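# Move the tube rack into the fume hood and shut the sash

## Task

Set the tube rack down on the fume hood's work surface so that the whole rack lies past the orange tape line, standing upright with each tube seated all the way into its hole; close the sash completely; the rack and tubes must never touch the floor and the robot must not topple or be left tilted; the result must hold without the robot supporting anything, and the robot must release and back away at the end.

## Robot and tools

ROBOT. TidyBot++: one mobile base (0.54 m long, 0.50 m wide, 0.38 m high) on four powered casters, carrying a single seven-joint arm with a two-finger gripper. The shoulder sits 0.12 m ahead of the base centre, 0.68 m up. Segments: upper arm 0.42 m, forearm 0.31 m, hand 0.31 m to the reported hand point. The arm starts folded, hand down, reaching up to 0.08 m past the base front, elbow up to 1.15 m high. A downward-pointing hand reaches at most about 0.94 m above the floor, and only near the base. Cameras: base_camera (on the base, 644x364) and wrist_camera (fisheye on the hand, 644x476).

FRAMES. Base frame: origin on the floor below the base centre, x forward, y left, z up. hand_pose is reported in it: the point between the finger pads, its z axis along the fingers, its y axis the closing direction. base_odometry is relative to where the base stood at the scene start; heading is positive to the left, -3.142 to 3.142. base_tilt is in degrees, positive when leaning forward or right.

execute_actions. Argument actions: a list holding one action or none (an empty list only reports state and images). An action may contain base, joints, or both, plus optional speeds; its motions start at once and may finish at different moments. base holds exactly one key, each a relative offset from where the base last measured itself: translate_m (metres, forward positive, -2 to 2), strafe_m (metres, left positive, -2 to 2), rotate_rad (radians, counter-clockwise from above positive, -6.3 to 6.3). joints holds absolute targets by name, in radians: joint_1_rad (any angle; vertical axis, positive is clockwise from above, opposite to rotate_rad), joint_2_rad shoulder -2.249 to 2.249, joint_3_rad (any angle, upper-arm twist), joint_4_rad elbow -2.579 to 2.579, joint_5_rad (any angle, forearm twist), joint_6_rad wrist -2.099 to 2.099, joint_7_rad (any angle, hand twist; hand down, positive is counter-clockwise from above, at 1.57 fingers open left/right), and gripper_pos, a 0 to 1 scale (0 fully open, about 85 mm gap; 1 closed, squeezing about 96 to 120 N per finger). Free-turning joints take the short way; for big turns send steps below half a revolution. speeds caps one action's top speed: translate_m and strafe_m 0.05 to 0.5 m/s, rotate_rad 0.1 to 1.57 rad/s (defaults are the maxima). A base move needing more than 8.667 s at its speed cap is refused. cameras: list of base_camera, wrist_camera or all; omitted or null gives all, [] gives none. Unknown keys or out-of-range numbers make the whole call rejected with no motion.

PLANAR ARM. With joint_1_rad 0, joint_3_rad 3.14, joint_5_rad 0 (near the start), the arm stays in the base's x-z plane. Angles from vertical, forward positive: upper arm = joint_2_rad, forearm = joint_2_rad - joint_4_rad, hand = that minus joint_6_rad. Forward reach from the shoulder is the sum of length times sine of each; height above it, the sum of length times cosine.

Other tools: wait (seconds, 0 to 10) lets the scene run with no new command and returns state and images. zoom_image (camera, region [x0, y0, x1, y1] in pixels, top-left origin, at most 504 by 504) enlarges part of the latest full image. read_manual (section, only "licences") gives licence text. finished_scene (scene, integer) closes the current scene for good and reports success; call it only once everything is stable and the hand is clear.

RESULTS. joint_positions gives current angles; tolerances are ±0.039 for joints 1-4, ±0.056 for 5-7, ±0.03 for the gripper. base_status and joint_status say how each motion ended: done, off_target (stopped short, may still push), contact_stop or time_out (target dropped, holding), not_followed (arm targets withheld by the self-collision check; the line "joint command not followed" and a "cause:" line appear, and the robot may retry those targets later). A gripper at 1 reading done means it holds nothing; off_target shows something between the fingers. on_its_own lists motion not commanded by the call. motor_effort gives percent of motor maximum, with the bracketed peak. Warning lines: ARM HIT, MOTOR HOT, OVER-TEMPERATURE FAULT (heat stop; keys then read limit_stop_at_motor_heat, so resend), and torque faults, which freeze the arm for 10 s and skip the rest of the call. A stop in one call cancels your later motion calls in the same reply.

CAUTIONS. Joints left out of an action may keep pushing toward old targets. Friction leaves joints slightly off; correct by sending last command plus (wanted minus read). The hand often lands 1-2 cm off; trust camera images. A held load makes the arm sag; never command a joint to its read angle while holding. A blocked base keeps shoving and may still report done. Odometry drifts and counts wheel slip. Catching the arm above about 0.8 m while driving can tip the robot; a sideways push on a raised hand can lift wheels; back away to recover. Avoid dropping the rack, spilling tubes, slamming into the hood or sash, hard pushes, and long loaded holds that overheat motors. The simulation keeps running while you compose replies; something may briefly nudge loose objects.

Each tool is called after "Emit:" in YAML: its name, and indented under it one key for each argument.

## Session

Emit:
execute_actions:
  actions: []

Scene clock: 0.00 s.
base_odometry: x=+0.000 y=+0.000 heading=+0.000 (m, m, rad; odometry frame)
base_tilt: forward=+1.0 right=+0.2 (deg)
base_status: not commanded
joint_positions: joint_1_rad=-0.036 joint_2_rad=-0.358 joint_3_rad=+3.099 joint_4_rad=-2.544 joint_5_rad=-0.003 joint_6_rad=-0.864 joint_7_rad=+1.590 gripper_pos=+0.000
joint_status: not commanded
motor_effort: joint_1_rad=+0 joint_2_rad=-1 joint_3_rad=+0 joint_4_rad=+18 joint_5_rad=-1 joint_6_rad=+2 joint_7_rad=+0 (%)
hand_pose: x=+0.2558 y=+0.0110 z=+0.5842 quat_wxyz=(+0.005, +0.998, +0.047, +0.046) (m; base frame)
pictures: base_camera, wrist_camera
Images, in order (width x height): base_camera 644x364, wrist_camera 644x476.

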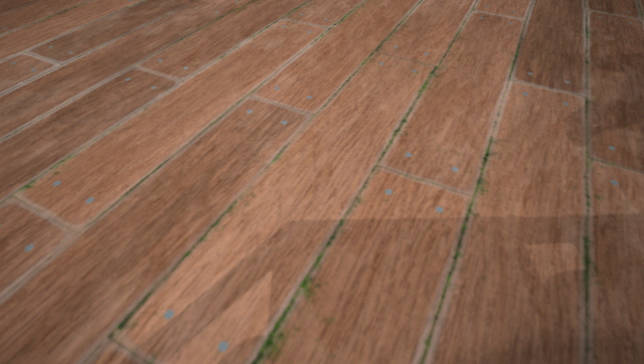

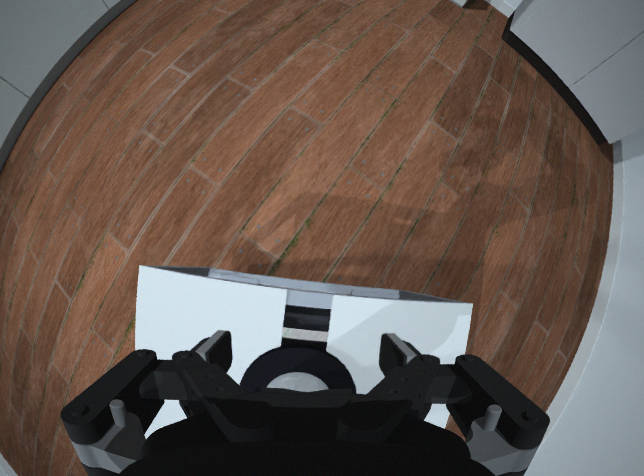

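Look around with the hand raised to horizontal.

Emit:
execute_actions:
  actions:
    - {"joints":{"joint_6_rad":0.5,"joint_1_rad":0.8}}
  cameras: ["wrist_camera"]

Emit:
execute_actions:
  actions:
    - {"joints":{"joint_1_rad":-0.8}}
  cameras: ["wrist_camera"]

Scene clock: 2.77 s.
base_odometry: x=+0.000 y=+0.000 heading=+0.000 (m, m, rad; odometry frame)
base_tilt: forward=+1.0 right=+0.3 (deg)
base_status: not commanded
joint_positions: joint_1_rad=+0.775 joint_2_rad=-0.358 joint_3_rad=+3.099 joint_4_rad=-2.544 joint_5_rad=-0.003 joint_6_rad=+0.467 joint_7_rad=+1.590 gripper_pos=+0.000
joint_status: all done
motor_effort: joint_1_rad=+1(1) joint_2_rad=-5(5) joint_3_rad=+0(0) joint_4_rad=+21(22) joint_5_rad=-1(0) joint_6_rad=+8(10) joint_7_rad=-1(1) (%)
hand_pose: x=+0.4305 y=-0.2768 z=+0.8482 quat_wxyz=(+0.245, +0.711, -0.262, +0.605) (m; base frame)
pictures: wrist_camera
Images, in order (width x height): wrist_camera 644x476.

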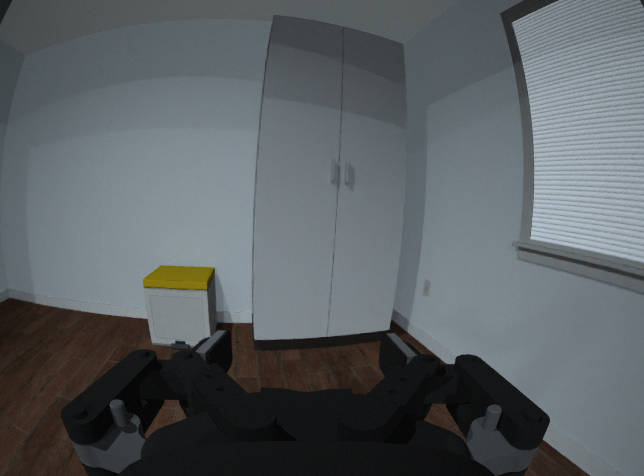

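Scene clock: 5.57 s.
base_odometry: x=+0.000 y=+0.000 heading=+0.000 (m, m, rad; odometry frame)
base_tilt: forward=+1.0 right=+0.2 (deg)
base_status: not commanded
joint_positions: joint_1_rad=-0.775 joint_2_rad=-0.358 joint_3_rad=+3.099 joint_4_rad=-2.544 joint_5_rad=-0.003 joint_6_rad=+0.467 joint_7_rad=+1.590 gripper_pos=+0.000
joint_status: all done
motor_effort: joint_1_rad=+0(1) joint_2_rad=-6(5) joint_3_rad=+0(1) joint_4_rad=+22(21) joint_5_rad=-1(1) joint_6_rad=+9(9) joint_7_rad=-1(1) (%)
hand_pose: x=+0.4020 y=+0.3058 z=+0.8482 quat_wxyz=(-0.248, +0.691, +0.310, +0.604) (m; base frame)
pictures: wrist_camera
Images, in order (width x height): wrist_camera 644x476.

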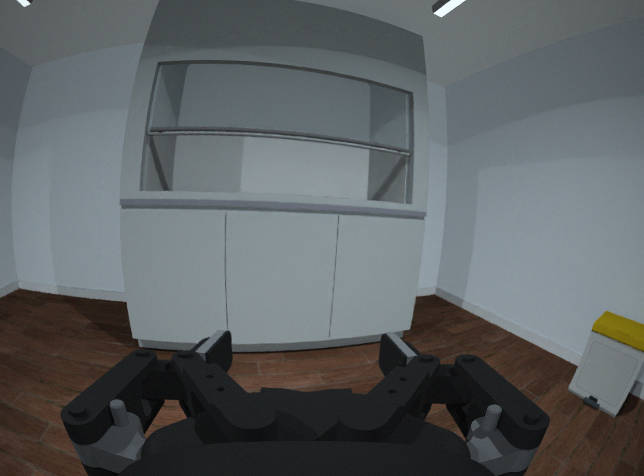

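Emit:
execute_actions:
  actions:
    - {"joints":{"joint_1_rad":-2.4}}
  cameras: ["wrist_camera"]

Emit:
execute_actions:
  actions:
    - {"joints":{"joint_1_rad":2.4}}
  cameras: ["wrist_camera"]

Scene clock: 9.20 s.
base_odometry: x=+0.000 y=+0.000 heading=+0.000 (m, m, rad; odometry frame)
base_tilt: forward=+1.0 right=+0.2 (deg)
base_status: not commanded
joint_positions: joint_1_rad=-2.375 joint_2_rad=-0.358 joint_3_rad=+3.099 joint_4_rad=-2.544 joint_5_rad=-0.003 joint_6_rad=+0.467 joint_7_rad=+1.590 gripper_pos=+0.000
joint_status: all done
motor_effort: joint_1_rad=+1(2) joint_2_rad=-5(6) joint_3_rad=+0(0) joint_4_rad=+22(22) joint_5_rad=-1(1) joint_6_rad=+9(10) joint_7_rad=-1(1) (%)
hand_pose: x=-0.1950 y=+0.2740 z=+0.8482 quat_wxyz=(-0.606, +0.259, +0.712, +0.243) (m; base frame)
pictures: wrist_camera
Images, in order (width x height): wrist_camera 644x476.

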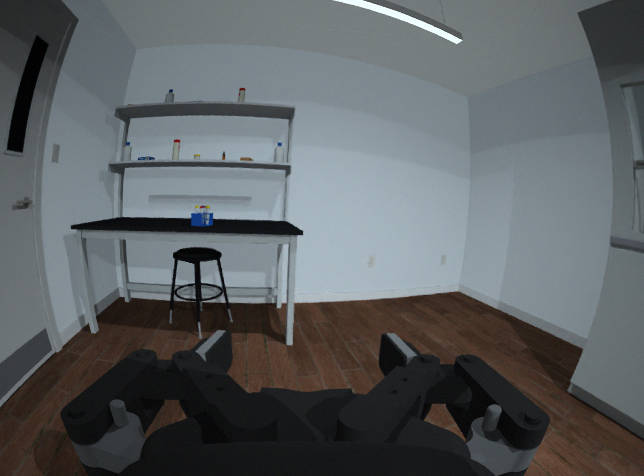

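Scene clock: 11.93 s.
base_odometry: x=+0.000 y=+0.000 heading=+0.000 (m, m, rad; odometry frame)
base_tilt: forward=+1.0 right=+0.2 (deg)
base_status: not commanded
joint_positions: joint_1_rad=-3.859 joint_2_rad=-0.358 joint_3_rad=+3.099 joint_4_rad=-2.544 joint_5_rad=-0.003 joint_6_rad=+0.467 joint_7_rad=+1.590 gripper_pos=+0.000
joint_status: all done
motor_effort: joint_1_rad=+0(0) joint_2_rad=-6(6) joint_3_rad=+0(0) joint_4_rad=+21(21) joint_5_rad=-1(1) joint_6_rad=+9(9) joint_7_rad=-1(1) (%)
hand_pose: x=-0.1814 y=-0.2888 z=+0.8482 quat_wxyz=(-0.611, -0.290, +0.700, -0.230) (m; base frame)
pictures: wrist_camera
Images, in order (width x height): wrist_camera 644x476.

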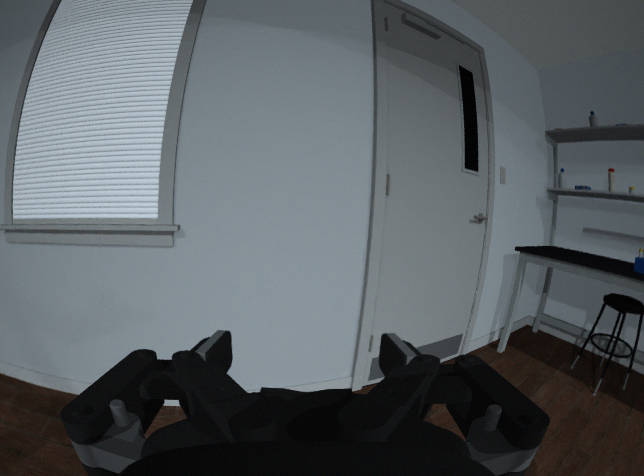

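Emit:
execute_actions:
  actions:
    - {"base":{"rotate_rad":2.45},"joints":{"joint_1_rad":0,"joint_7_rad":1.57}}
  cameras: []

Emit:
execute_actions:
  actions:
    - {"base":{"strafe_m":0.5}}

Scene clock: 16.57 s.
base_odometry: x=+0.000 y=+0.000 heading=+2.449 (m, m, rad; odometry frame)
base_tilt: forward=+1.0 right=+0.2 (deg)
base_status: done
joint_positions: joint_1_rad=-6.258 joint_2_rad=-0.358 joint_3_rad=+3.099 joint_4_rad=-2.544 joint_5_rad=-0.003 joint_6_rad=+0.467 joint_7_rad=+1.590 gripper_pos=+0.000
joint_status: all done
motor_effort: joint_1_rad=+0(2) joint_2_rad=-5(6) joint_3_rad=+0(1) joint_4_rad=+22(22) joint_5_rad=-1(1) joint_6_rad=+9(9) joint_7_rad=-1(2) (%)
hand_pose: x=+0.5356 y=+0.0100 z=+0.8482 quat_wxyz=(-0.007, -0.757, -0.017, -0.653) (m; base frame)
pictures: none
No camera images: the call's "cameras" was empty. Leave "cameras" out to get every camera's image.

Scene clock: 18.90 s.
base_odometry: x=-0.319 y=-0.386 heading=+2.450 (m, m, rad; odometry frame)
base_tilt: forward=+1.0 right=+0.3 (deg)
base_status: done
joint_positions: joint_1_rad=-6.259 joint_2_rad=-0.358 joint_3_rad=+3.098 joint_4_rad=-2.544 joint_5_rad=-0.003 joint_6_rad=+0.467 joint_7_rad=+1.590 gripper_pos=+0.000
joint_status: not commanded
motor_effort: joint_1_rad=-1(1) joint_2_rad=-5(7) joint_3_rad=+0(2) joint_4_rad=+21(22) joint_5_rad=+0(2) joint_6_rad=+9(9) joint_7_rad=-1(1) (%)
hand_pose: x=+0.5356 y=+0.0104 z=+0.8482 quat_wxyz=(-0.006, -0.757, -0.017, -0.653) (m; base frame)
pictures: base_camera, wrist_camera
Images, in order (width x height): base_camera 644x364, wrist_camera 644x476.

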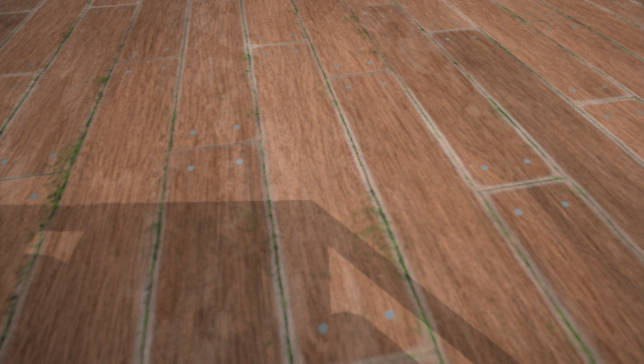

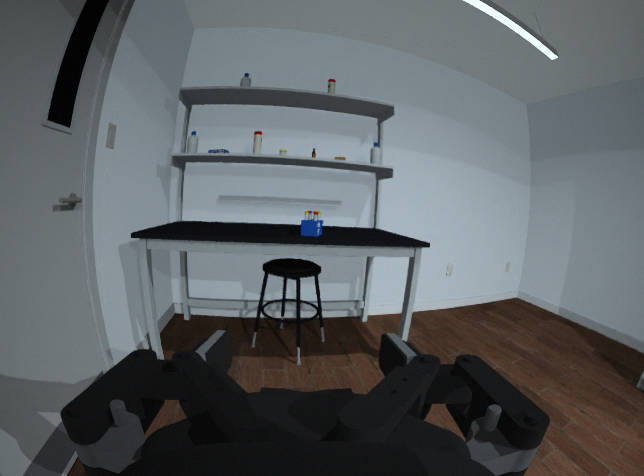

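Emit:
execute_actions:
  actions:
    - {"base":{"rotate_rad":0.17}}
  cameras: []

Emit:
execute_actions:
  actions:
    - {"base":{"strafe_m":-0.36}}
  cameras: []

Emit:
execute_actions:
  actions:
    - {"base":{"translate_m":0.5},"joints":{"joint_6_rad":0.1}}

Scene clock: 21.20 s.
base_odometry: x=-0.319 y=-0.386 heading=+2.620 (m, m, rad; odometry frame)
base_tilt: forward=+1.0 right=+0.3 (deg)
base_status: done
joint_positions: joint_1_rad=-6.263 joint_2_rad=-0.358 joint_3_rad=+3.098 joint_4_rad=-2.544 joint_5_rad=-0.003 joint_6_rad=+0.467 joint_7_rad=+1.590 gripper_pos=+0.000
joint_status: not commanded
motor_effort: joint_1_rad=+1(1) joint_2_rad=-5(7) joint_3_rad=+0(1) joint_4_rad=+22(22) joint_5_rad=+0(1) joint_6_rad=+9(9) joint_7_rad=-1(1) (%)
hand_pose: x=+0.5355 y=+0.0120 z=+0.8482 quat_wxyz=(-0.005, -0.757, -0.019, -0.653) (m; base frame)
pictures: none
No camera images: the call's "cameras" was empty. Leave "cameras" out to get every camera's image.

Scene clock: 23.27 s.
base_odometry: x=-0.140 y=-0.073 heading=+2.621 (m, m, rad; odometry frame)
base_tilt: forward=+1.0 right=+0.2 (deg)
base_status: done
joint_positions: joint_1_rad=-6.263 joint_2_rad=-0.358 joint_3_rad=+3.098 joint_4_rad=-2.544 joint_5_rad=-0.003 joint_6_rad=+0.467 joint_7_rad=+1.590 gripper_pos=+0.000
joint_status: not commanded
motor_effort: joint_1_rad=+0(1) joint_2_rad=-6(6) joint_3_rad=+0(2) joint_4_rad=+21(21) joint_5_rad=-1(0) joint_6_rad=+9(9) joint_7_rad=-1(1) (%)
hand_pose: x=+0.5355 y=+0.0122 z=+0.8482 quat_wxyz=(-0.005, -0.757, -0.019, -0.653) (m; base frame)
pictures: none
No camera images: the call's "cameras" was empty. Leave "cameras" out to get every camera's image.

Scene clock: 25.60 s.
base_odometry: x=-0.574 y=+0.176 heading=+2.620 (m, m, rad; odometry frame)
base_tilt: forward=+1.0 right=+0.2 (deg)
base_status: done
joint_positions: joint_1_rad=-6.263 joint_2_rad=-0.358 joint_3_rad=+3.098 joint_4_rad=-2.549 joint_5_rad=-0.003 joint_6_rad=+0.116 joint_7_rad=+1.590 gripper_pos=+0.000
joint_status: all done
motor_effort: joint_1_rad=-1(2) joint_2_rad=-4(9) joint_3_rad=+0(1) joint_4_rad=+21(24) joint_5_rad=-1(1) joint_6_rad=+8(9) joint_7_rad=-1(1) (%)
hand_pose: x=+0.4992 y=+0.0101 z=+0.7423 quat_wxyz=(-0.006, -0.861, -0.020, -0.508) (m; base frame)
pictures: base_camera, wrist_camera
Images, in order (width x height): base_camera 644x364, wrist_camera 644x476.

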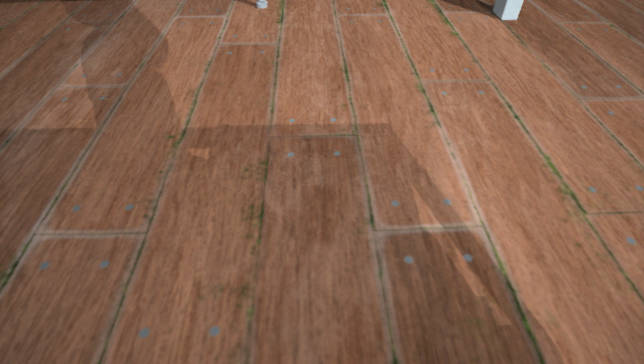

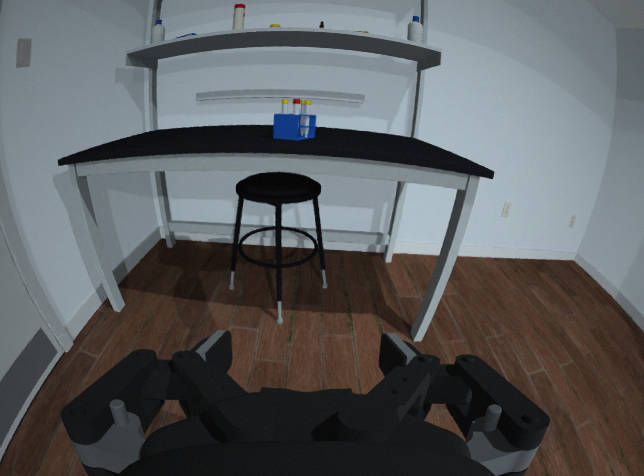

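Emit:
execute_actions:
  actions:
    - {"base":{"translate_m":0.55},"joints":{"joint_1_rad":0,"joint_2_rad":0.2,"joint_4_rad":-1.2,"joint_6_rad":-1.1}}

Scene clock: 29.60 s.
base_odometry: x=-1.051 y=+0.450 heading=+2.620 (m, m, rad; odometry frame)
base_tilt: forward=+1.0 right=+0.2 (deg)
base_status: done
joint_positions: joint_1_rad=-6.263 joint_2_rad=+0.179 joint_3_rad=+3.098 joint_4_rad=-1.217 joint_5_rad=-0.003 joint_6_rad=-1.064 joint_7_rad=+1.590 gripper_pos=+0.000
joint_status: all done
motor_effort: joint_1_rad=-1(0) joint_2_rad=-26(28) joint_3_rad=-1(1) joint_4_rad=+22(23) joint_5_rad=-1(0) joint_6_rad=+5(9) joint_7_rad=-1(1) (%)
hand_pose: x=+0.6992 y=+0.0136 z=+0.9091 quat_wxyz=(+0.006, -0.942, -0.018, -0.335) (m; base frame)
pictures: base_camera, wrist_camera
Images, in order (width x height): base_camera 644x364, wrist_camera 644x476.

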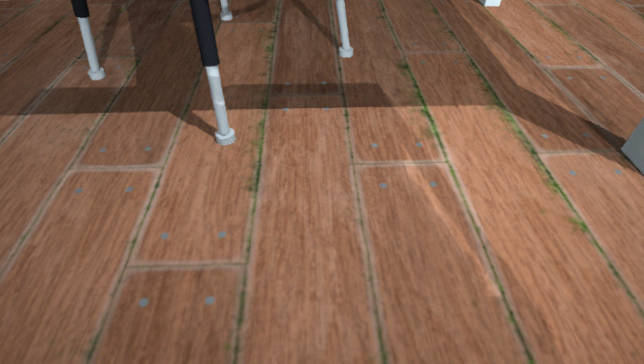

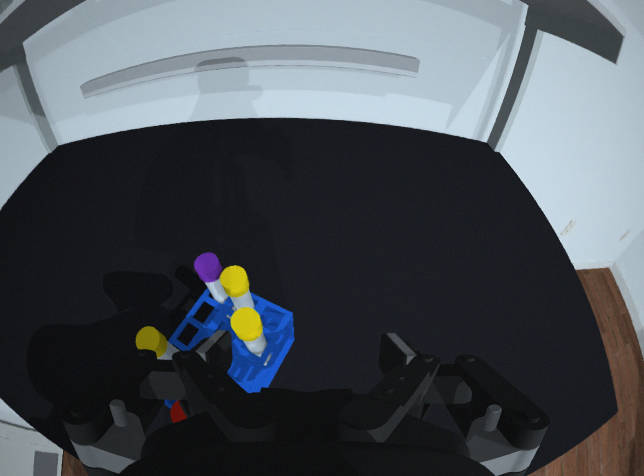

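Emit:
execute_actions:
  actions:
    - {"joints":{"joint_2_rad":0.05,"joint_4_rad":-1.3,"joint_6_rad":-1.55}}
  cameras: ["wrist_camera"]

Emit:
zoom_image:
  camera: "wrist_camera"
  region: [120,120,420,360]

Scene clock: 31.33 s.
base_odometry: x=-1.051 y=+0.450 heading=+2.620 (m, m, rad; odometry frame)
base_tilt: forward=+1.0 right=+0.2 (deg)
base_status: not commanded
joint_positions: joint_1_rad=-6.263 joint_2_rad=+0.059 joint_3_rad=+3.098 joint_4_rad=-1.288 joint_5_rad=-0.003 joint_6_rad=-1.524 joint_7_rad=+1.590 gripper_pos=+0.000
joint_status: all done
motor_effort: joint_1_rad=+0(0) joint_2_rad=-20(28) joint_3_rad=-1(1) joint_4_rad=+20(21) joint_5_rad=-1(1) joint_6_rad=+3(5) joint_7_rad=-1(1) (%)
hand_pose: x=+0.5327 y=+0.0114 z=+0.8716 quat_wxyz=(+0.003, -0.991, -0.021, -0.135) (m; base frame)
pictures: wrist_camera
Images, in order (width x height): wrist_camera 644x476.

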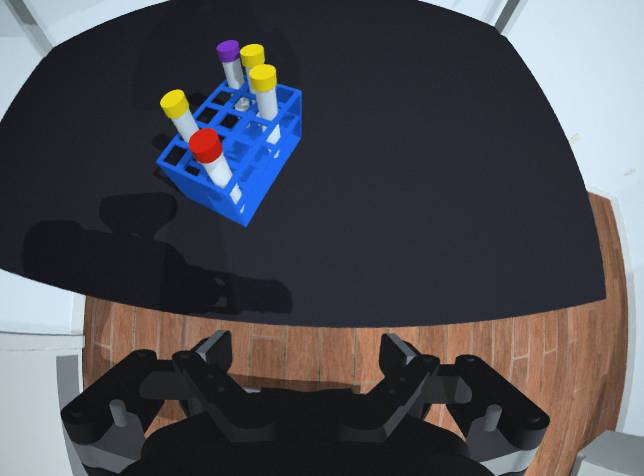

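Region (120, 120, 420, 360) of wrist_camera's 644x476 image, scaled by 1.680; it fills the top 403 rows of this view, and the rest is white.

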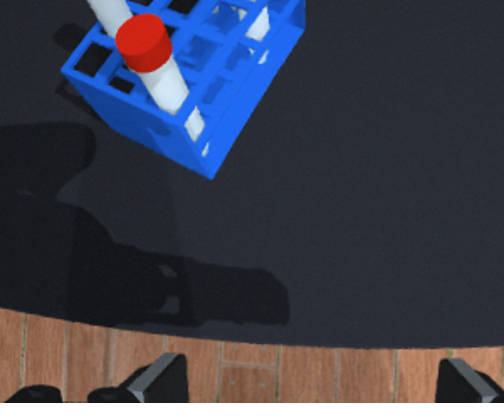

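Emit:
zoom_image:
  camera: "wrist_camera"
  region: [140,30,330,240]

Region (140, 30, 330, 240) of wrist_camera's 644x476 image, scaled by 2.400; it fills the left 456 columns of this view, and the rest is white.

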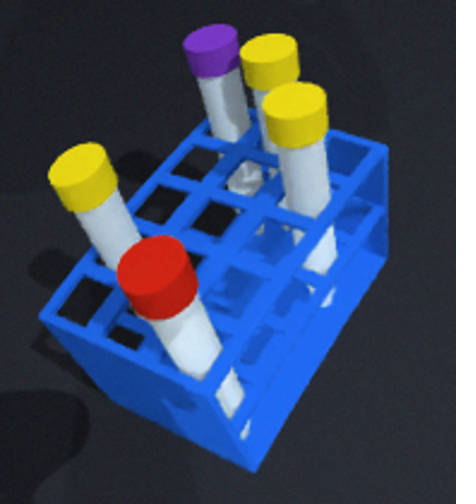

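Emit:
execute_actions:
  actions:
    - {"base":{"translate_m":-0.15},"joints":{"joint_2_rad":-0.2,"joint_4_rad":-2.0,"joint_6_rad":0.1}}
  cameras: ["wrist_camera"]

Emit:
zoom_image:
  camera: "wrist_camera"
  region: [200,150,400,300]

Scene clock: 36.33 s.
base_odometry: x=-0.920 y=+0.376 heading=+2.620 (m, m, rad; odometry frame)
base_tilt: forward=+1.0 right=+0.2 (deg)
base_status: done
joint_positions: joint_1_rad=-6.265 joint_2_rad=-0.178 joint_3_rad=+3.098 joint_4_rad=-1.983 joint_5_rad=-0.003 joint_6_rad=+0.068 joint_7_rad=+1.590 gripper_pos=+0.000
joint_status: all done
motor_effort: joint_1_rad=+1(3) joint_2_rad=-15(25) joint_3_rad=+0(1) joint_4_rad=+25(24) joint_5_rad=+0(1) joint_6_rad=+9(8) joint_7_rad=-1(1) (%)
hand_pose: x=+0.6566 y=+0.0168 z=+0.9710 quat_wxyz=(+0.000, -0.763, -0.018, -0.646) (m; base frame)
pictures: wrist_camera
Images, in order (width x height): wrist_camera 644x476.

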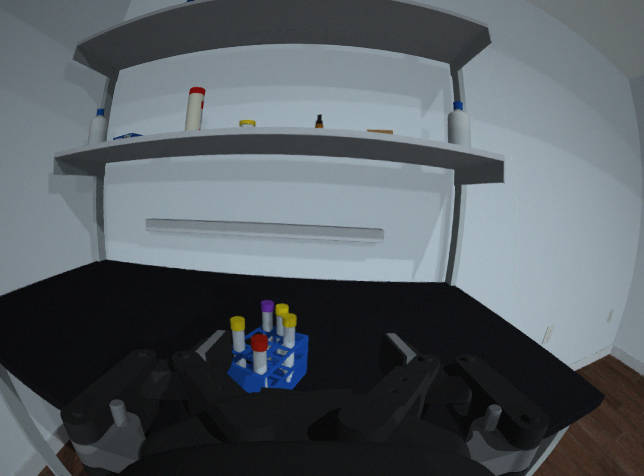

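Region (200, 150, 400, 300) of wrist_camera's 644x476 image, scaled by 2.520; it fills the top 378 rows of this view, and the rest is white.

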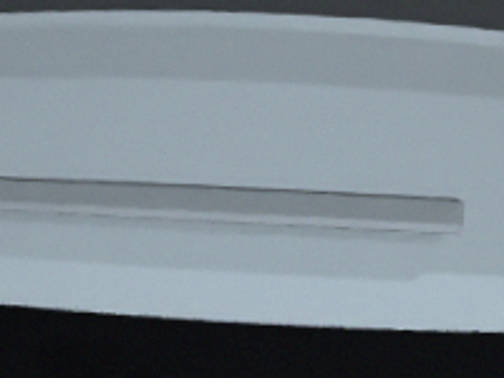

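Emit:
execute_actions:
  actions:
    - {"joints":{"joint_2_rad":0.3,"joint_4_rad":-2.1,"joint_6_rad":0.75}}
  cameras: ["wrist_camera"]

Emit:
zoom_image:
  camera: "wrist_camera"
  region: [180,150,400,320]

Scene clock: 38.87 s.
base_odometry: x=-0.920 y=+0.376 heading=+2.620 (m, m, rad; odometry frame)
base_tilt: forward=+1.0 right=+0.3 (deg)
base_status: not commanded
joint_positions: joint_1_rad=-6.265 joint_2_rad=+0.287 joint_3_rad=+3.098 joint_4_rad=-2.085 joint_5_rad=-0.003 joint_6_rad=+0.714 joint_7_rad=+1.590 gripper_pos=+0.000
joint_status: all done
motor_effort: joint_1_rad=+0(0) joint_2_rad=-27(30) joint_3_rad=-1(1) joint_4_rad=+20(25) joint_5_rad=+0(1) joint_6_rad=+8(9) joint_7_rad=-1(1) (%)
hand_pose: x=+0.7664 y=+0.0143 z=+0.8328 quat_wxyz=(+0.006, -0.737, -0.010, -0.676) (m; base frame)
pictures: wrist_camera
Images, in order (width x height): wrist_camera 644x476.

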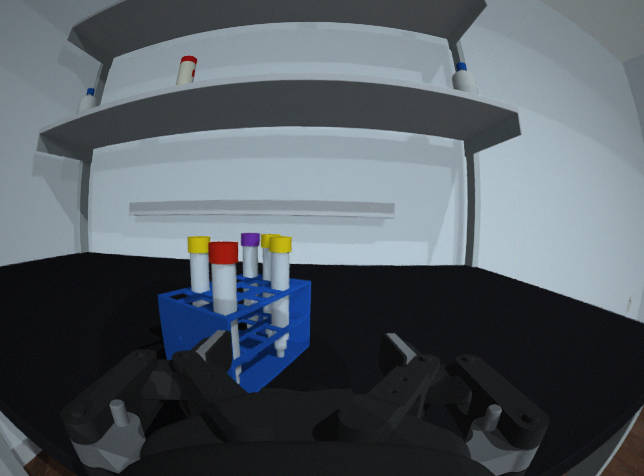

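Region (180, 150, 400, 320) of wrist_camera's 644x476 image, scaled by 2.291; it fills the top 389 rows of this view, and the rest is white.

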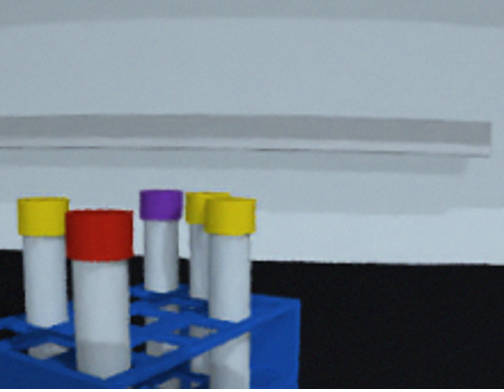

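Emit:
execute_actions:
  actions:
    - {"base":{"strafe_m":-0.3},"joints":{"joint_1_rad":-0.65,"joint_2_rad":-0.1,"joint_4_rad":-2.3,"joint_6_rad":0.65,"joint_7_rad":0.0,"gripper_pos":0.4}}
  cameras: []

Emit:
execute_actions:
  actions:
    - {"base":{"translate_m":0.3}}

Scene clock: 44.90 s.
base_odometry: x=-0.771 y=+0.636 heading=+2.620 (m, m, rad; odometry frame)
base_tilt: forward=+1.0 right=+0.3 (deg)
base_status: done
joint_positions: joint_1_rad=-6.911 joint_2_rad=-0.080 joint_3_rad=+3.098 joint_4_rad=-2.281 joint_5_rad=-0.003 joint_6_rad=+0.687 joint_7_rad=+0.033 gripper_pos=+0.400
joint_status: all done
motor_effort: joint_1_rad=+0(2) joint_2_rad=-15(29) joint_3_rad=-1(1) joint_4_rad=+21(21) joint_5_rad=-1(1) joint_6_rad=+9(8) joint_7_rad=-1(1) (%)
hand_pose: x=+0.5335 y=+0.3311 z=+0.9335 quat_wxyz=(+0.649, -0.623, +0.288, -0.328) (m; base frame)
pictures: none
No camera images: the call's "cameras" was empty. Leave "cameras" out to get every camera's image.

Scene clock: 46.80 s.
base_odometry: x=-1.031 y=+0.786 heading=+2.619 (m, m, rad; odometry frame)
base_tilt: forward=+1.0 right=+0.2 (deg)
base_status: done
joint_positions: joint_1_rad=-6.912 joint_2_rad=-0.083 joint_3_rad=+3.098 joint_4_rad=-2.285 joint_5_rad=-0.003 joint_6_rad=+0.685 joint_7_rad=+0.033 gripper_pos=+0.400
joint_status: not commanded
motor_effort: joint_1_rad=+0(1) joint_2_rad=-15(18) joint_3_rad=+0(0) joint_4_rad=+21(22) joint_5_rad=-1(0) joint_6_rad=+9(9) joint_7_rad=-1(1) (%)
hand_pose: x=+0.5324 y=+0.3307 z=+0.9325 quat_wxyz=(+0.648, -0.624, +0.289, -0.327) (m; base frame)
pictures: base_camera, wrist_camera
Images, in order (width x height): base_camera 644x364, wrist_camera 644x476.

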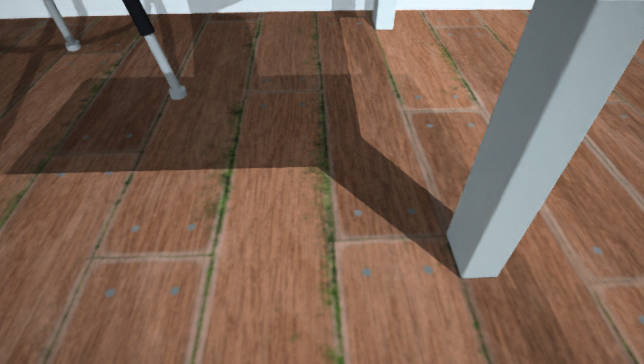

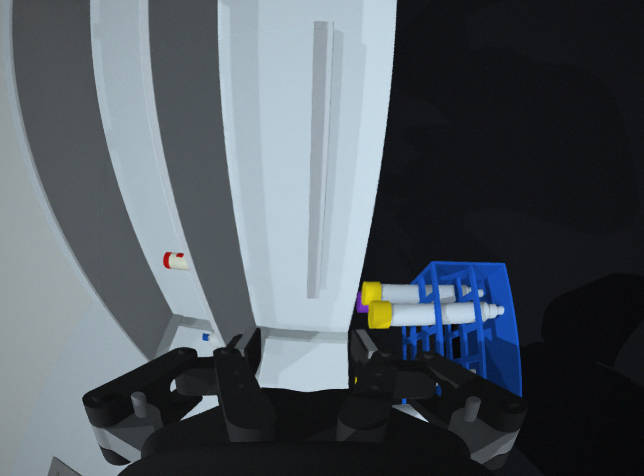

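Emit:
execute_actions:
  actions:
    - {"joints":{"joint_1_rad":-0.55,"joint_2_rad":0.27,"joint_4_rad":-2.43,"joint_6_rad":1.13}}
  cameras: ["wrist_camera"]

Scene clock: 49.57 s.
base_odometry: x=-1.031 y=+0.786 heading=+2.619 (m, m, rad; odometry frame)
base_tilt: forward=+1.0 right=+0.2 (deg)
base_status: not commanded
joint_positions: joint_1_rad=-6.866 joint_2_rad=+0.200 joint_3_rad=+3.098 joint_4_rad=-2.373 joint_5_rad=-0.003 joint_6_rad=+1.142 joint_7_rad=+0.033 gripper_pos=+0.400
joint_status: joint_2_rad off_target (ended at +0.200, target +0.270); joint_4_rad off_target (ended at -2.373, target -2.430); the others done
motor_effort: joint_1_rad=+1(1) joint_2_rad=-13(17) joint_3_rad=+0(1) joint_4_rad=+9(21) joint_5_rad=-1(1) joint_6_rad=+2(8) joint_7_rad=+0(0) (%)
hand_pose: x=+0.5741 y=+0.3271 z=+0.8730 quat_wxyz=(+0.667, -0.587, +0.293, -0.353) (m; base frame)
pictures: wrist_camera
Images, in order (width x height): wrist_camera 644x476.

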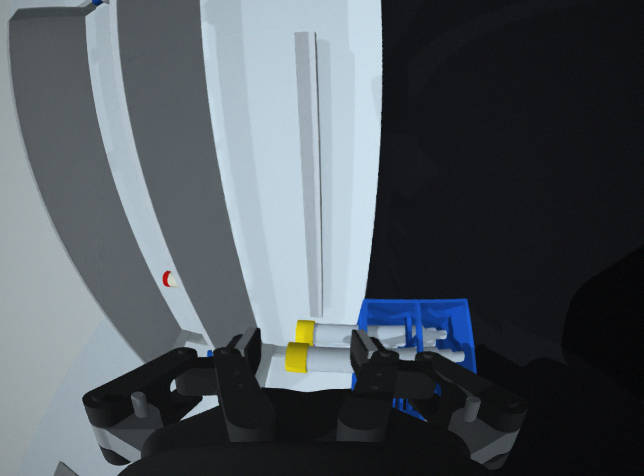

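Emit:
execute_actions:
  actions:
    - {"joints":{"joint_2_rad":-0.05,"joint_4_rad":-2.37,"joint_6_rad":0.8}}
  cameras: []

Emit:
execute_actions:
  actions:
    - {"joints":{"joint_2_rad":0.0,"joint_4_rad":-2.52,"joint_6_rad":0.95}}
  cameras: ["wrist_camera"]

Scene clock: 52.67 s.
base_odometry: x=-1.031 y=+0.786 heading=+2.619 (m, m, rad; odometry frame)
base_tilt: forward=+1.0 right=+0.2 (deg)
base_status: not commanded
joint_positions: joint_1_rad=-6.860 joint_2_rad=-0.035 joint_3_rad=+3.098 joint_4_rad=-2.378 joint_5_rad=-0.003 joint_6_rad=+0.837 joint_7_rad=+0.033 gripper_pos=+0.400
joint_status: all done
motor_effort: joint_1_rad=-1(0) joint_2_rad=-16(22) joint_3_rad=-1(0) joint_4_rad=+20(19) joint_5_rad=+0(1) joint_6_rad=+8(10) joint_7_rad=+0(0) (%)
hand_pose: x=+0.5419 y=+0.3035 z=+0.9034 quat_wxyz=(+0.643, -0.613, +0.303, -0.345) (m; base frame)
pictures: none
No camera images: the call's "cameras" was empty. Leave "cameras" out to get every camera's image.

Scene clock: 53.77 s.
base_odometry: x=-1.031 y=+0.786 heading=+2.619 (m, m, rad; odometry frame)
base_tilt: forward=+1.0 right=+0.2 (deg)
base_status: not commanded
joint_positions: joint_1_rad=-6.860 joint_2_rad=-0.020 joint_3_rad=+3.098 joint_4_rad=-2.511 joint_5_rad=-0.003 joint_6_rad=+0.913 joint_7_rad=+0.033 gripper_pos=+0.400
joint_status: all done
motor_effort: joint_1_rad=+1(0) joint_2_rad=-14(16) joint_3_rad=-1(1) joint_4_rad=+18(19) joint_5_rad=-1(0) joint_6_rad=+9(11) joint_7_rad=+0(1) (%)
hand_pose: x=+0.5195 y=+0.2872 z=+0.8504 quat_wxyz=(+0.621, -0.636, +0.315, -0.333) (m; base frame)
pictures: wrist_camera
Images, in order (width x height): wrist_camera 644x476.

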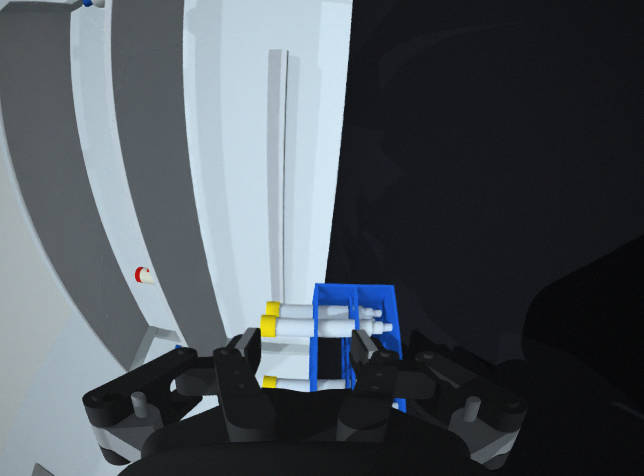

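Emit:
execute_actions:
  actions:
    - {"joints":{"joint_1_rad":-0.69}}
  cameras: ["wrist_camera"]

Scene clock: 55.97 s.
base_odometry: x=-1.031 y=+0.786 heading=+2.619 (m, m, rad; odometry frame)
base_tilt: forward=+1.0 right=+0.2 (deg)
base_status: not commanded
joint_positions: joint_1_rad=-6.953 joint_2_rad=-0.020 joint_3_rad=+3.098 joint_4_rad=-2.511 joint_5_rad=-0.003 joint_6_rad=+0.913 joint_7_rad=+0.033 gripper_pos=+0.400
joint_status: all done
motor_effort: joint_1_rad=-1(2) joint_2_rad=-14(14) joint_3_rad=-1(1) joint_4_rad=+18(18) joint_5_rad=+0(0) joint_6_rad=+9(9) joint_7_rad=-1(1) (%)
hand_pose: x=+0.4913 y=+0.3229 z=+0.8504 quat_wxyz=(+0.636, -0.650, +0.285, -0.304) (m; base frame)
pictures: wrist_camera
Images, in order (width x height): wrist_camera 644x476.

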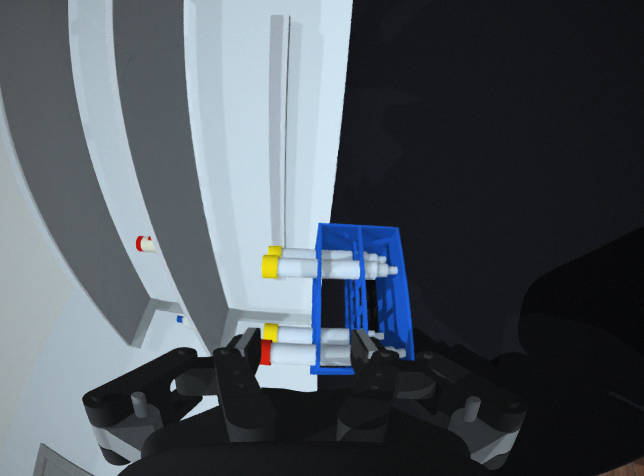

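Emit:
execute_actions:
  actions:
    - {"base":{"strafe_m":0.068}}
  cameras: []

Emit:
execute_actions:
  actions:
    - {"base":{"translate_m":0.086},"speeds":{"translate_m":0.1}}

Scene clock: 58.33 s.
base_odometry: x=-1.065 y=+0.727 heading=+2.619 (m, m, rad; odometry frame)
base_tilt: forward=+1.0 right=+0.2 (deg)
base_status: done
joint_positions: joint_1_rad=-6.954 joint_2_rad=-0.017 joint_3_rad=+3.098 joint_4_rad=-2.511 joint_5_rad=-0.003 joint_6_rad=+0.914 joint_7_rad=+0.033 gripper_pos=+0.400
joint_status: not commanded
motor_effort: joint_1_rad=+0(1) joint_2_rad=-15(16) joint_3_rad=-1(1) joint_4_rad=+18(18) joint_5_rad=+0(2) joint_6_rad=+10(9) joint_7_rad=-1(0) (%)
hand_pose: x=+0.4912 y=+0.3237 z=+0.8488 quat_wxyz=(+0.635, -0.651, +0.285, -0.303) (m; base frame)
pictures: none
No camera images: the call's "cameras" was empty. Leave "cameras" out to get every camera's image.

Scene clock: 59.73 s.
base_odometry: x=-1.140 y=+0.770 heading=+2.619 (m, m, rad; odometry frame)
base_tilt: forward=+1.0 right=+0.2 (deg)
base_status: done
joint_positions: joint_1_rad=-6.954 joint_2_rad=-0.016 joint_3_rad=+3.098 joint_4_rad=-2.512 joint_5_rad=-0.003 joint_6_rad=+0.916 joint_7_rad=+0.033 gripper_pos=+0.400
joint_status: not commanded
motor_effort: joint_1_rad=+0(2) joint_2_rad=-15(17) joint_3_rad=+0(1) joint_4_rad=+18(19) joint_5_rad=-1(1) joint_6_rad=+9(10) joint_7_rad=+0(1) (%)
hand_pose: x=+0.4911 y=+0.3238 z=+0.8487 quat_wxyz=(+0.635, -0.651, +0.285, -0.303) (m; base frame)
pictures: base_camera, wrist_camera
Images, in order (width x height): base_camera 644x364, wrist_camera 644x476.

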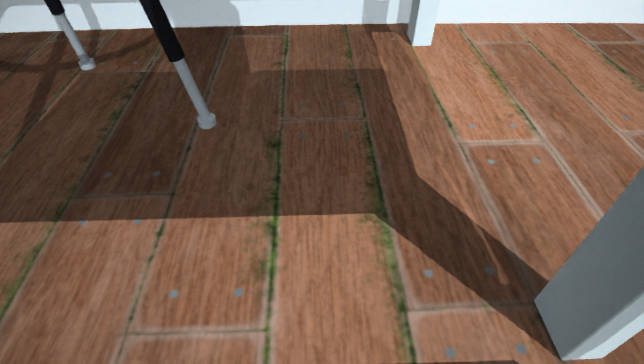

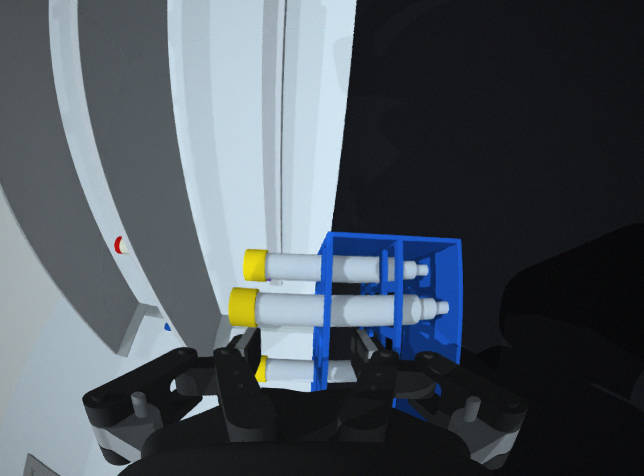

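Emit:
execute_actions:
  actions:
    - {"base":{"strafe_m":0.04},"speeds":{"strafe_m":0.1}}
  cameras: ["wrist_camera"]

Emit:
execute_actions:
  actions:
    - {"joints":{"gripper_pos":1.0}}
  cameras: ["wrist_camera"]

Scene clock: 62.30 s.
base_odometry: x=-1.160 y=+0.735 heading=+2.619 (m, m, rad; odometry frame)
base_tilt: forward=+1.0 right=+0.2 (deg)
base_status: done
joint_positions: joint_1_rad=-6.954 joint_2_rad=-0.016 joint_3_rad=+3.098 joint_4_rad=-2.512 joint_5_rad=-0.003 joint_6_rad=+0.916 joint_7_rad=+0.033 gripper_pos=+0.400
joint_status: not commanded
motor_effort: joint_1_rad=+0(1) joint_2_rad=-14(15) joint_3_rad=-1(2) joint_4_rad=+18(19) joint_5_rad=+0(0) joint_6_rad=+9(10) joint_7_rad=+0(1) (%)
hand_pose: x=+0.4911 y=+0.3238 z=+0.8486 quat_wxyz=(+0.635, -0.651, +0.285, -0.303) (m; base frame)
pictures: wrist_camera
Images, in order (width x height): wrist_camera 644x476.

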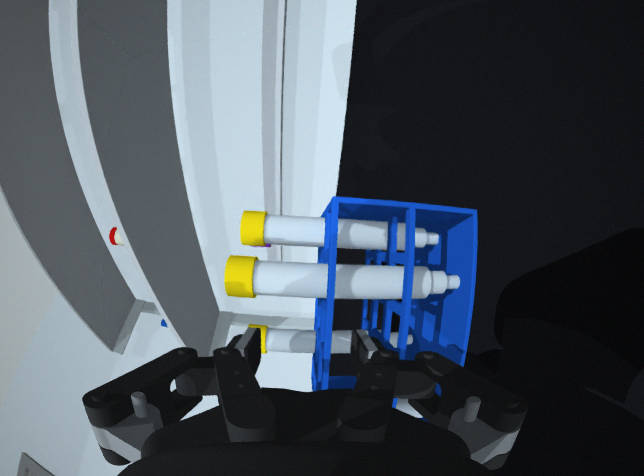

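Scene clock: 63.17 s.
base_odometry: x=-1.160 y=+0.735 heading=+2.619 (m, m, rad; odometry frame)
base_tilt: forward=+1.0 right=+0.3 (deg)
base_status: not commanded
joint_positions: joint_1_rad=-6.955 joint_2_rad=-0.016 joint_3_rad=+3.098 joint_4_rad=-2.512 joint_5_rad=-0.003 joint_6_rad=+0.916 joint_7_rad=+0.033 gripper_pos=+0.982
joint_status: all done
motor_effort: joint_1_rad=+0(1) joint_2_rad=-17(15) joint_3_rad=-1(0) joint_4_rad=+19(19) joint_5_rad=+0(0) joint_6_rad=+11(10) joint_7_rad=-1(0) (%)
hand_pose: x=+0.4909 y=+0.3238 z=+0.8482 quat_wxyz=(+0.635, -0.651, +0.285, -0.303) (m; base frame)
pictures: wrist_camera
Images, in order (width x height): wrist_camera 644x476.

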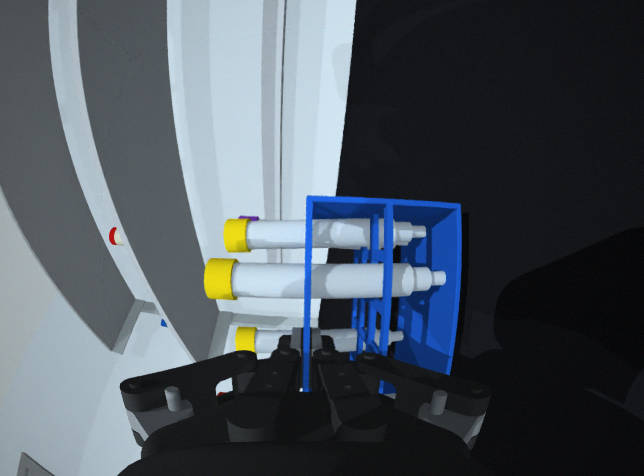

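Emit:
execute_actions:
  actions:
    - {"joints":{"gripper_pos":0.6}}
  cameras: []

Emit:
execute_actions:
  actions:
    - {"base":{"translate_m":0.03},"speeds":{"translate_m":0.05},"joints":{"joint_1_rad":-0.73}}
  cameras: []

Emit:
execute_actions:
  actions:
    - {"joints":{"gripper_pos":1.0}}
  cameras: []

Emit:
execute_actions:
  actions:
    - {"joints":{"joint_2_rad":-0.1,"joint_4_rad":-2.37,"joint_6_rad":0.68}}

Scene clock: 65.03 s.
base_odometry: x=-1.160 y=+0.735 heading=+2.619 (m, m, rad; odometry frame)
base_tilt: forward=+1.0 right=+0.3 (deg)
base_status: not commanded
joint_positions: joint_1_rad=-6.955 joint_2_rad=-0.016 joint_3_rad=+3.098 joint_4_rad=-2.512 joint_5_rad=-0.003 joint_6_rad=+0.916 joint_7_rad=+0.033 gripper_pos=+0.600
joint_status: all done
motor_effort: joint_1_rad=+1(0) joint_2_rad=-15(16) joint_3_rad=-1(0) joint_4_rad=+17(19) joint_5_rad=-1(0) joint_6_rad=+10(10) joint_7_rad=+0(1) (%)
hand_pose: x=+0.4909 y=+0.3238 z=+0.8482 quat_wxyz=(+0.635, -0.651, +0.285, -0.303) (m; base frame)
pictures: none
No camera images: the call's "cameras" was empty. Leave "cameras" out to get every camera's image.

Scene clock: 66.10 s.
base_odometry: x=-1.186 y=+0.750 heading=+2.619 (m, m, rad; odometry frame)
base_tilt: forward=+1.0 right=+0.2 (deg)
base_status: done
joint_positions: joint_1_rad=-6.991 joint_2_rad=-0.016 joint_3_rad=+3.098 joint_4_rad=-2.513 joint_5_rad=-0.003 joint_6_rad=+0.917 joint_7_rad=+0.033 gripper_pos=+0.600
joint_status: all done
motor_effort: joint_1_rad=+0(1) joint_2_rad=-15(16) joint_3_rad=+0(2) joint_4_rad=+17(19) joint_5_rad=-1(1) joint_6_rad=+10(10) joint_7_rad=-1(0) (%)
hand_pose: x=+0.4788 y=+0.3372 z=+0.8483 quat_wxyz=(+0.641, -0.656, +0.273, -0.291) (m; base frame)
pictures: none
No camera images: the call's "cameras" was empty. Leave "cameras" out to get every camera's image.

Scene clock: 66.87 s.
base_odometry: x=-1.186 y=+0.750 heading=+2.619 (m, m, rad; odometry frame)
base_tilt: forward=+1.0 right=+0.3 (deg)
base_status: not commanded
joint_positions: joint_1_rad=-6.992 joint_2_rad=-0.015 joint_3_rad=+3.098 joint_4_rad=-2.513 joint_5_rad=-0.003 joint_6_rad=+0.917 joint_7_rad=+0.033 gripper_pos=+0.982
joint_status: all done
motor_effort: joint_1_rad=-1(2) joint_2_rad=-16(16) joint_3_rad=-1(2) joint_4_rad=+19(19) joint_5_rad=+0(0) joint_6_rad=+11(11) joint_7_rad=+0(0) (%)
hand_pose: x=+0.4786 y=+0.3373 z=+0.8480 quat_wxyz=(+0.640, -0.656, +0.273, -0.291) (m; base frame)
pictures: none
No camera images: the call's "cameras" was empty. Leave "cameras" out to get every camera's image.

Scene clock: 67.93 s.
base_odometry: x=-1.186 y=+0.750 heading=+2.619 (m, m, rad; odometry frame)
base_tilt: forward=+1.0 right=+0.3 (deg)
base_status: not commanded
joint_positions: joint_1_rad=-6.992 joint_2_rad=-0.075 joint_3_rad=+3.098 joint_4_rad=-2.387 joint_5_rad=-0.003 joint_6_rad=+0.710 joint_7_rad=+0.033 gripper_pos=+0.982
joint_status: all done
motor_effort: joint_1_rad=+0(0) joint_2_rad=-17(16) joint_3_rad=-1(1) joint_4_rad=+21(22) joint_5_rad=+0(1) joint_6_rad=+11(11) joint_7_rad=+0(0) (%)
hand_pose: x=+0.4913 y=+0.3499 z=+0.8792 quat_wxyz=(+0.633, -0.663, +0.275, -0.289) (m; base frame)
pictures: base_camera, wrist_camera
Images, in order (width x height): base_camera 644x364, wrist_camera 644x476.

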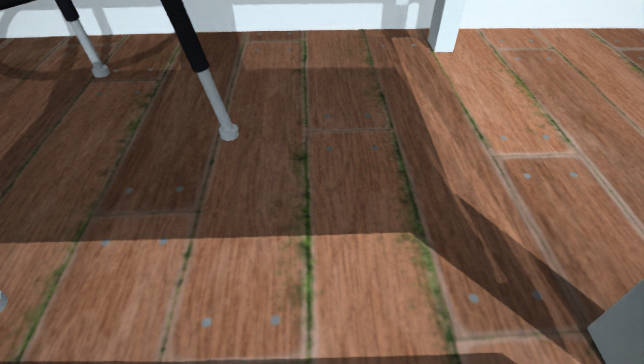

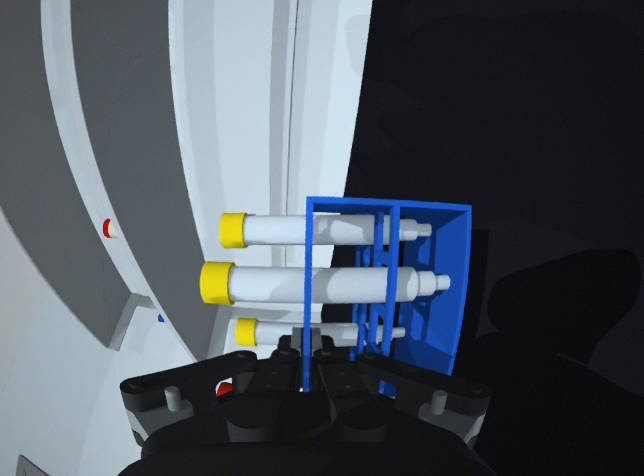

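Emit:
execute_actions:
  actions:
    - {"base":{"translate_m":-0.6},"speeds":{"translate_m":0.25}}
  cameras: []

Emit:
execute_actions:
  actions:
    - {"base":{"rotate_rad":-1.75},"speeds":{"rotate_rad":0.5},"joints":{"joint_4_rad":-1.8,"joint_6_rad":0.1}}
  cameras: []

Emit:
execute_actions:
  actions:
    - {"joints":{"joint_1_rad":0.0}}

Scene clock: 72.50 s.
base_odometry: x=-0.666 y=+0.450 heading=+2.619 (m, m, rad; odometry frame)
base_tilt: forward=+0.9 right=+0.2 (deg)
base_status: done
joint_positions: joint_1_rad=-6.992 joint_2_rad=-0.078 joint_3_rad=+3.098 joint_4_rad=-2.387 joint_5_rad=-0.003 joint_6_rad=+0.708 joint_7_rad=+0.033 gripper_pos=+0.982
joint_status: not commanded
motor_effort: joint_1_rad=+0(1) joint_2_rad=-16(19) joint_3_rad=-1(2) joint_4_rad=+21(23) joint_5_rad=-1(0) joint_6_rad=+10(11) joint_7_rad=+0(0) (%)
hand_pose: x=+0.4908 y=+0.3498 z=+0.8803 quat_wxyz=(+0.634, -0.663, +0.275, -0.289) (m; base frame)
pictures: none
No camera images: the call's "cameras" was empty. Leave "cameras" out to get every camera's image.

Scene clock: 76.63 s.
base_odometry: x=-0.666 y=+0.450 heading=+0.870 (m, m, rad; odometry frame)
base_tilt: forward=+1.0 right=+0.2 (deg)
base_status: done
joint_positions: joint_1_rad=-6.995 joint_2_rad=-0.078 joint_3_rad=+3.100 joint_4_rad=-1.822 joint_5_rad=-0.003 joint_6_rad=+0.130 joint_7_rad=+0.033 gripper_pos=+0.982
joint_status: all done
motor_effort: joint_1_rad=+1(2) joint_2_rad=-20(21) joint_3_rad=-1(2) joint_4_rad=+26(26) joint_5_rad=+0(1) joint_6_rad=+10(10) joint_7_rad=-1(1) (%)
hand_pose: x=+0.5458 y=+0.4038 z=+1.0337 quat_wxyz=(+0.630, -0.667, +0.276, -0.286) (m; base frame)
pictures: none
No camera images: the call's "cameras" was empty. Leave "cameras" out to get every camera's image.

Scene clock: 78.63 s.
base_odometry: x=-0.666 y=+0.450 heading=+0.870 (m, m, rad; odometry frame)
base_tilt: forward=+1.0 right=+0.2 (deg)
base_status: not commanded
joint_positions: joint_1_rad=-6.305 joint_2_rad=-0.078 joint_3_rad=+3.100 joint_4_rad=-1.822 joint_5_rad=-0.003 joint_6_rad=+0.130 joint_7_rad=+0.033 gripper_pos=+0.982
joint_status: all done
motor_effort: joint_1_rad=+0(1) joint_2_rad=-20(20) joint_3_rad=-1(1) joint_4_rad=+26(26) joint_5_rad=-1(0) joint_6_rad=+11(10) joint_7_rad=+0(1) (%)
hand_pose: x=+0.7052 y=+0.0396 z=+1.0337 quat_wxyz=(+0.496, -0.535, +0.485, -0.482) (m; base frame)
pictures: base_camera, wrist_camera
Images, in order (width x height): base_camera 644x364, wrist_camera 644x476.

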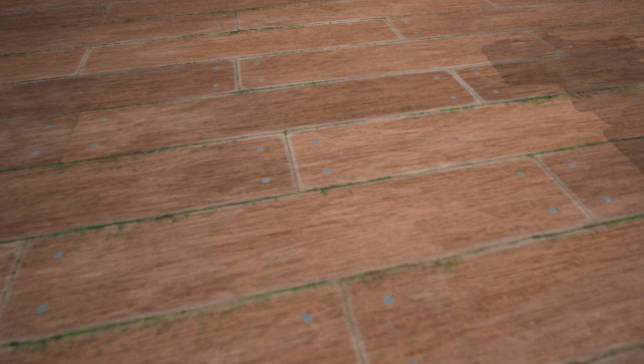

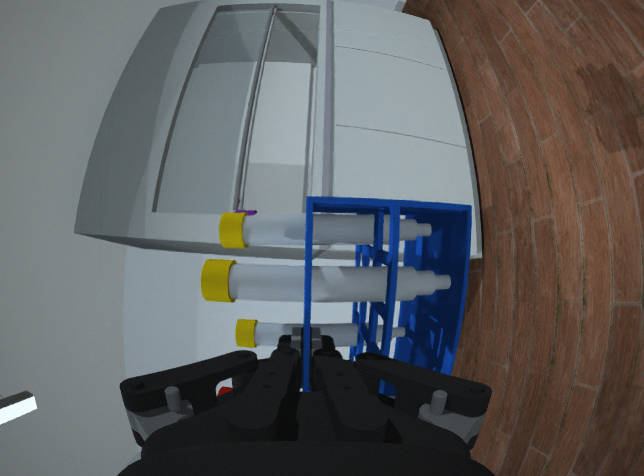

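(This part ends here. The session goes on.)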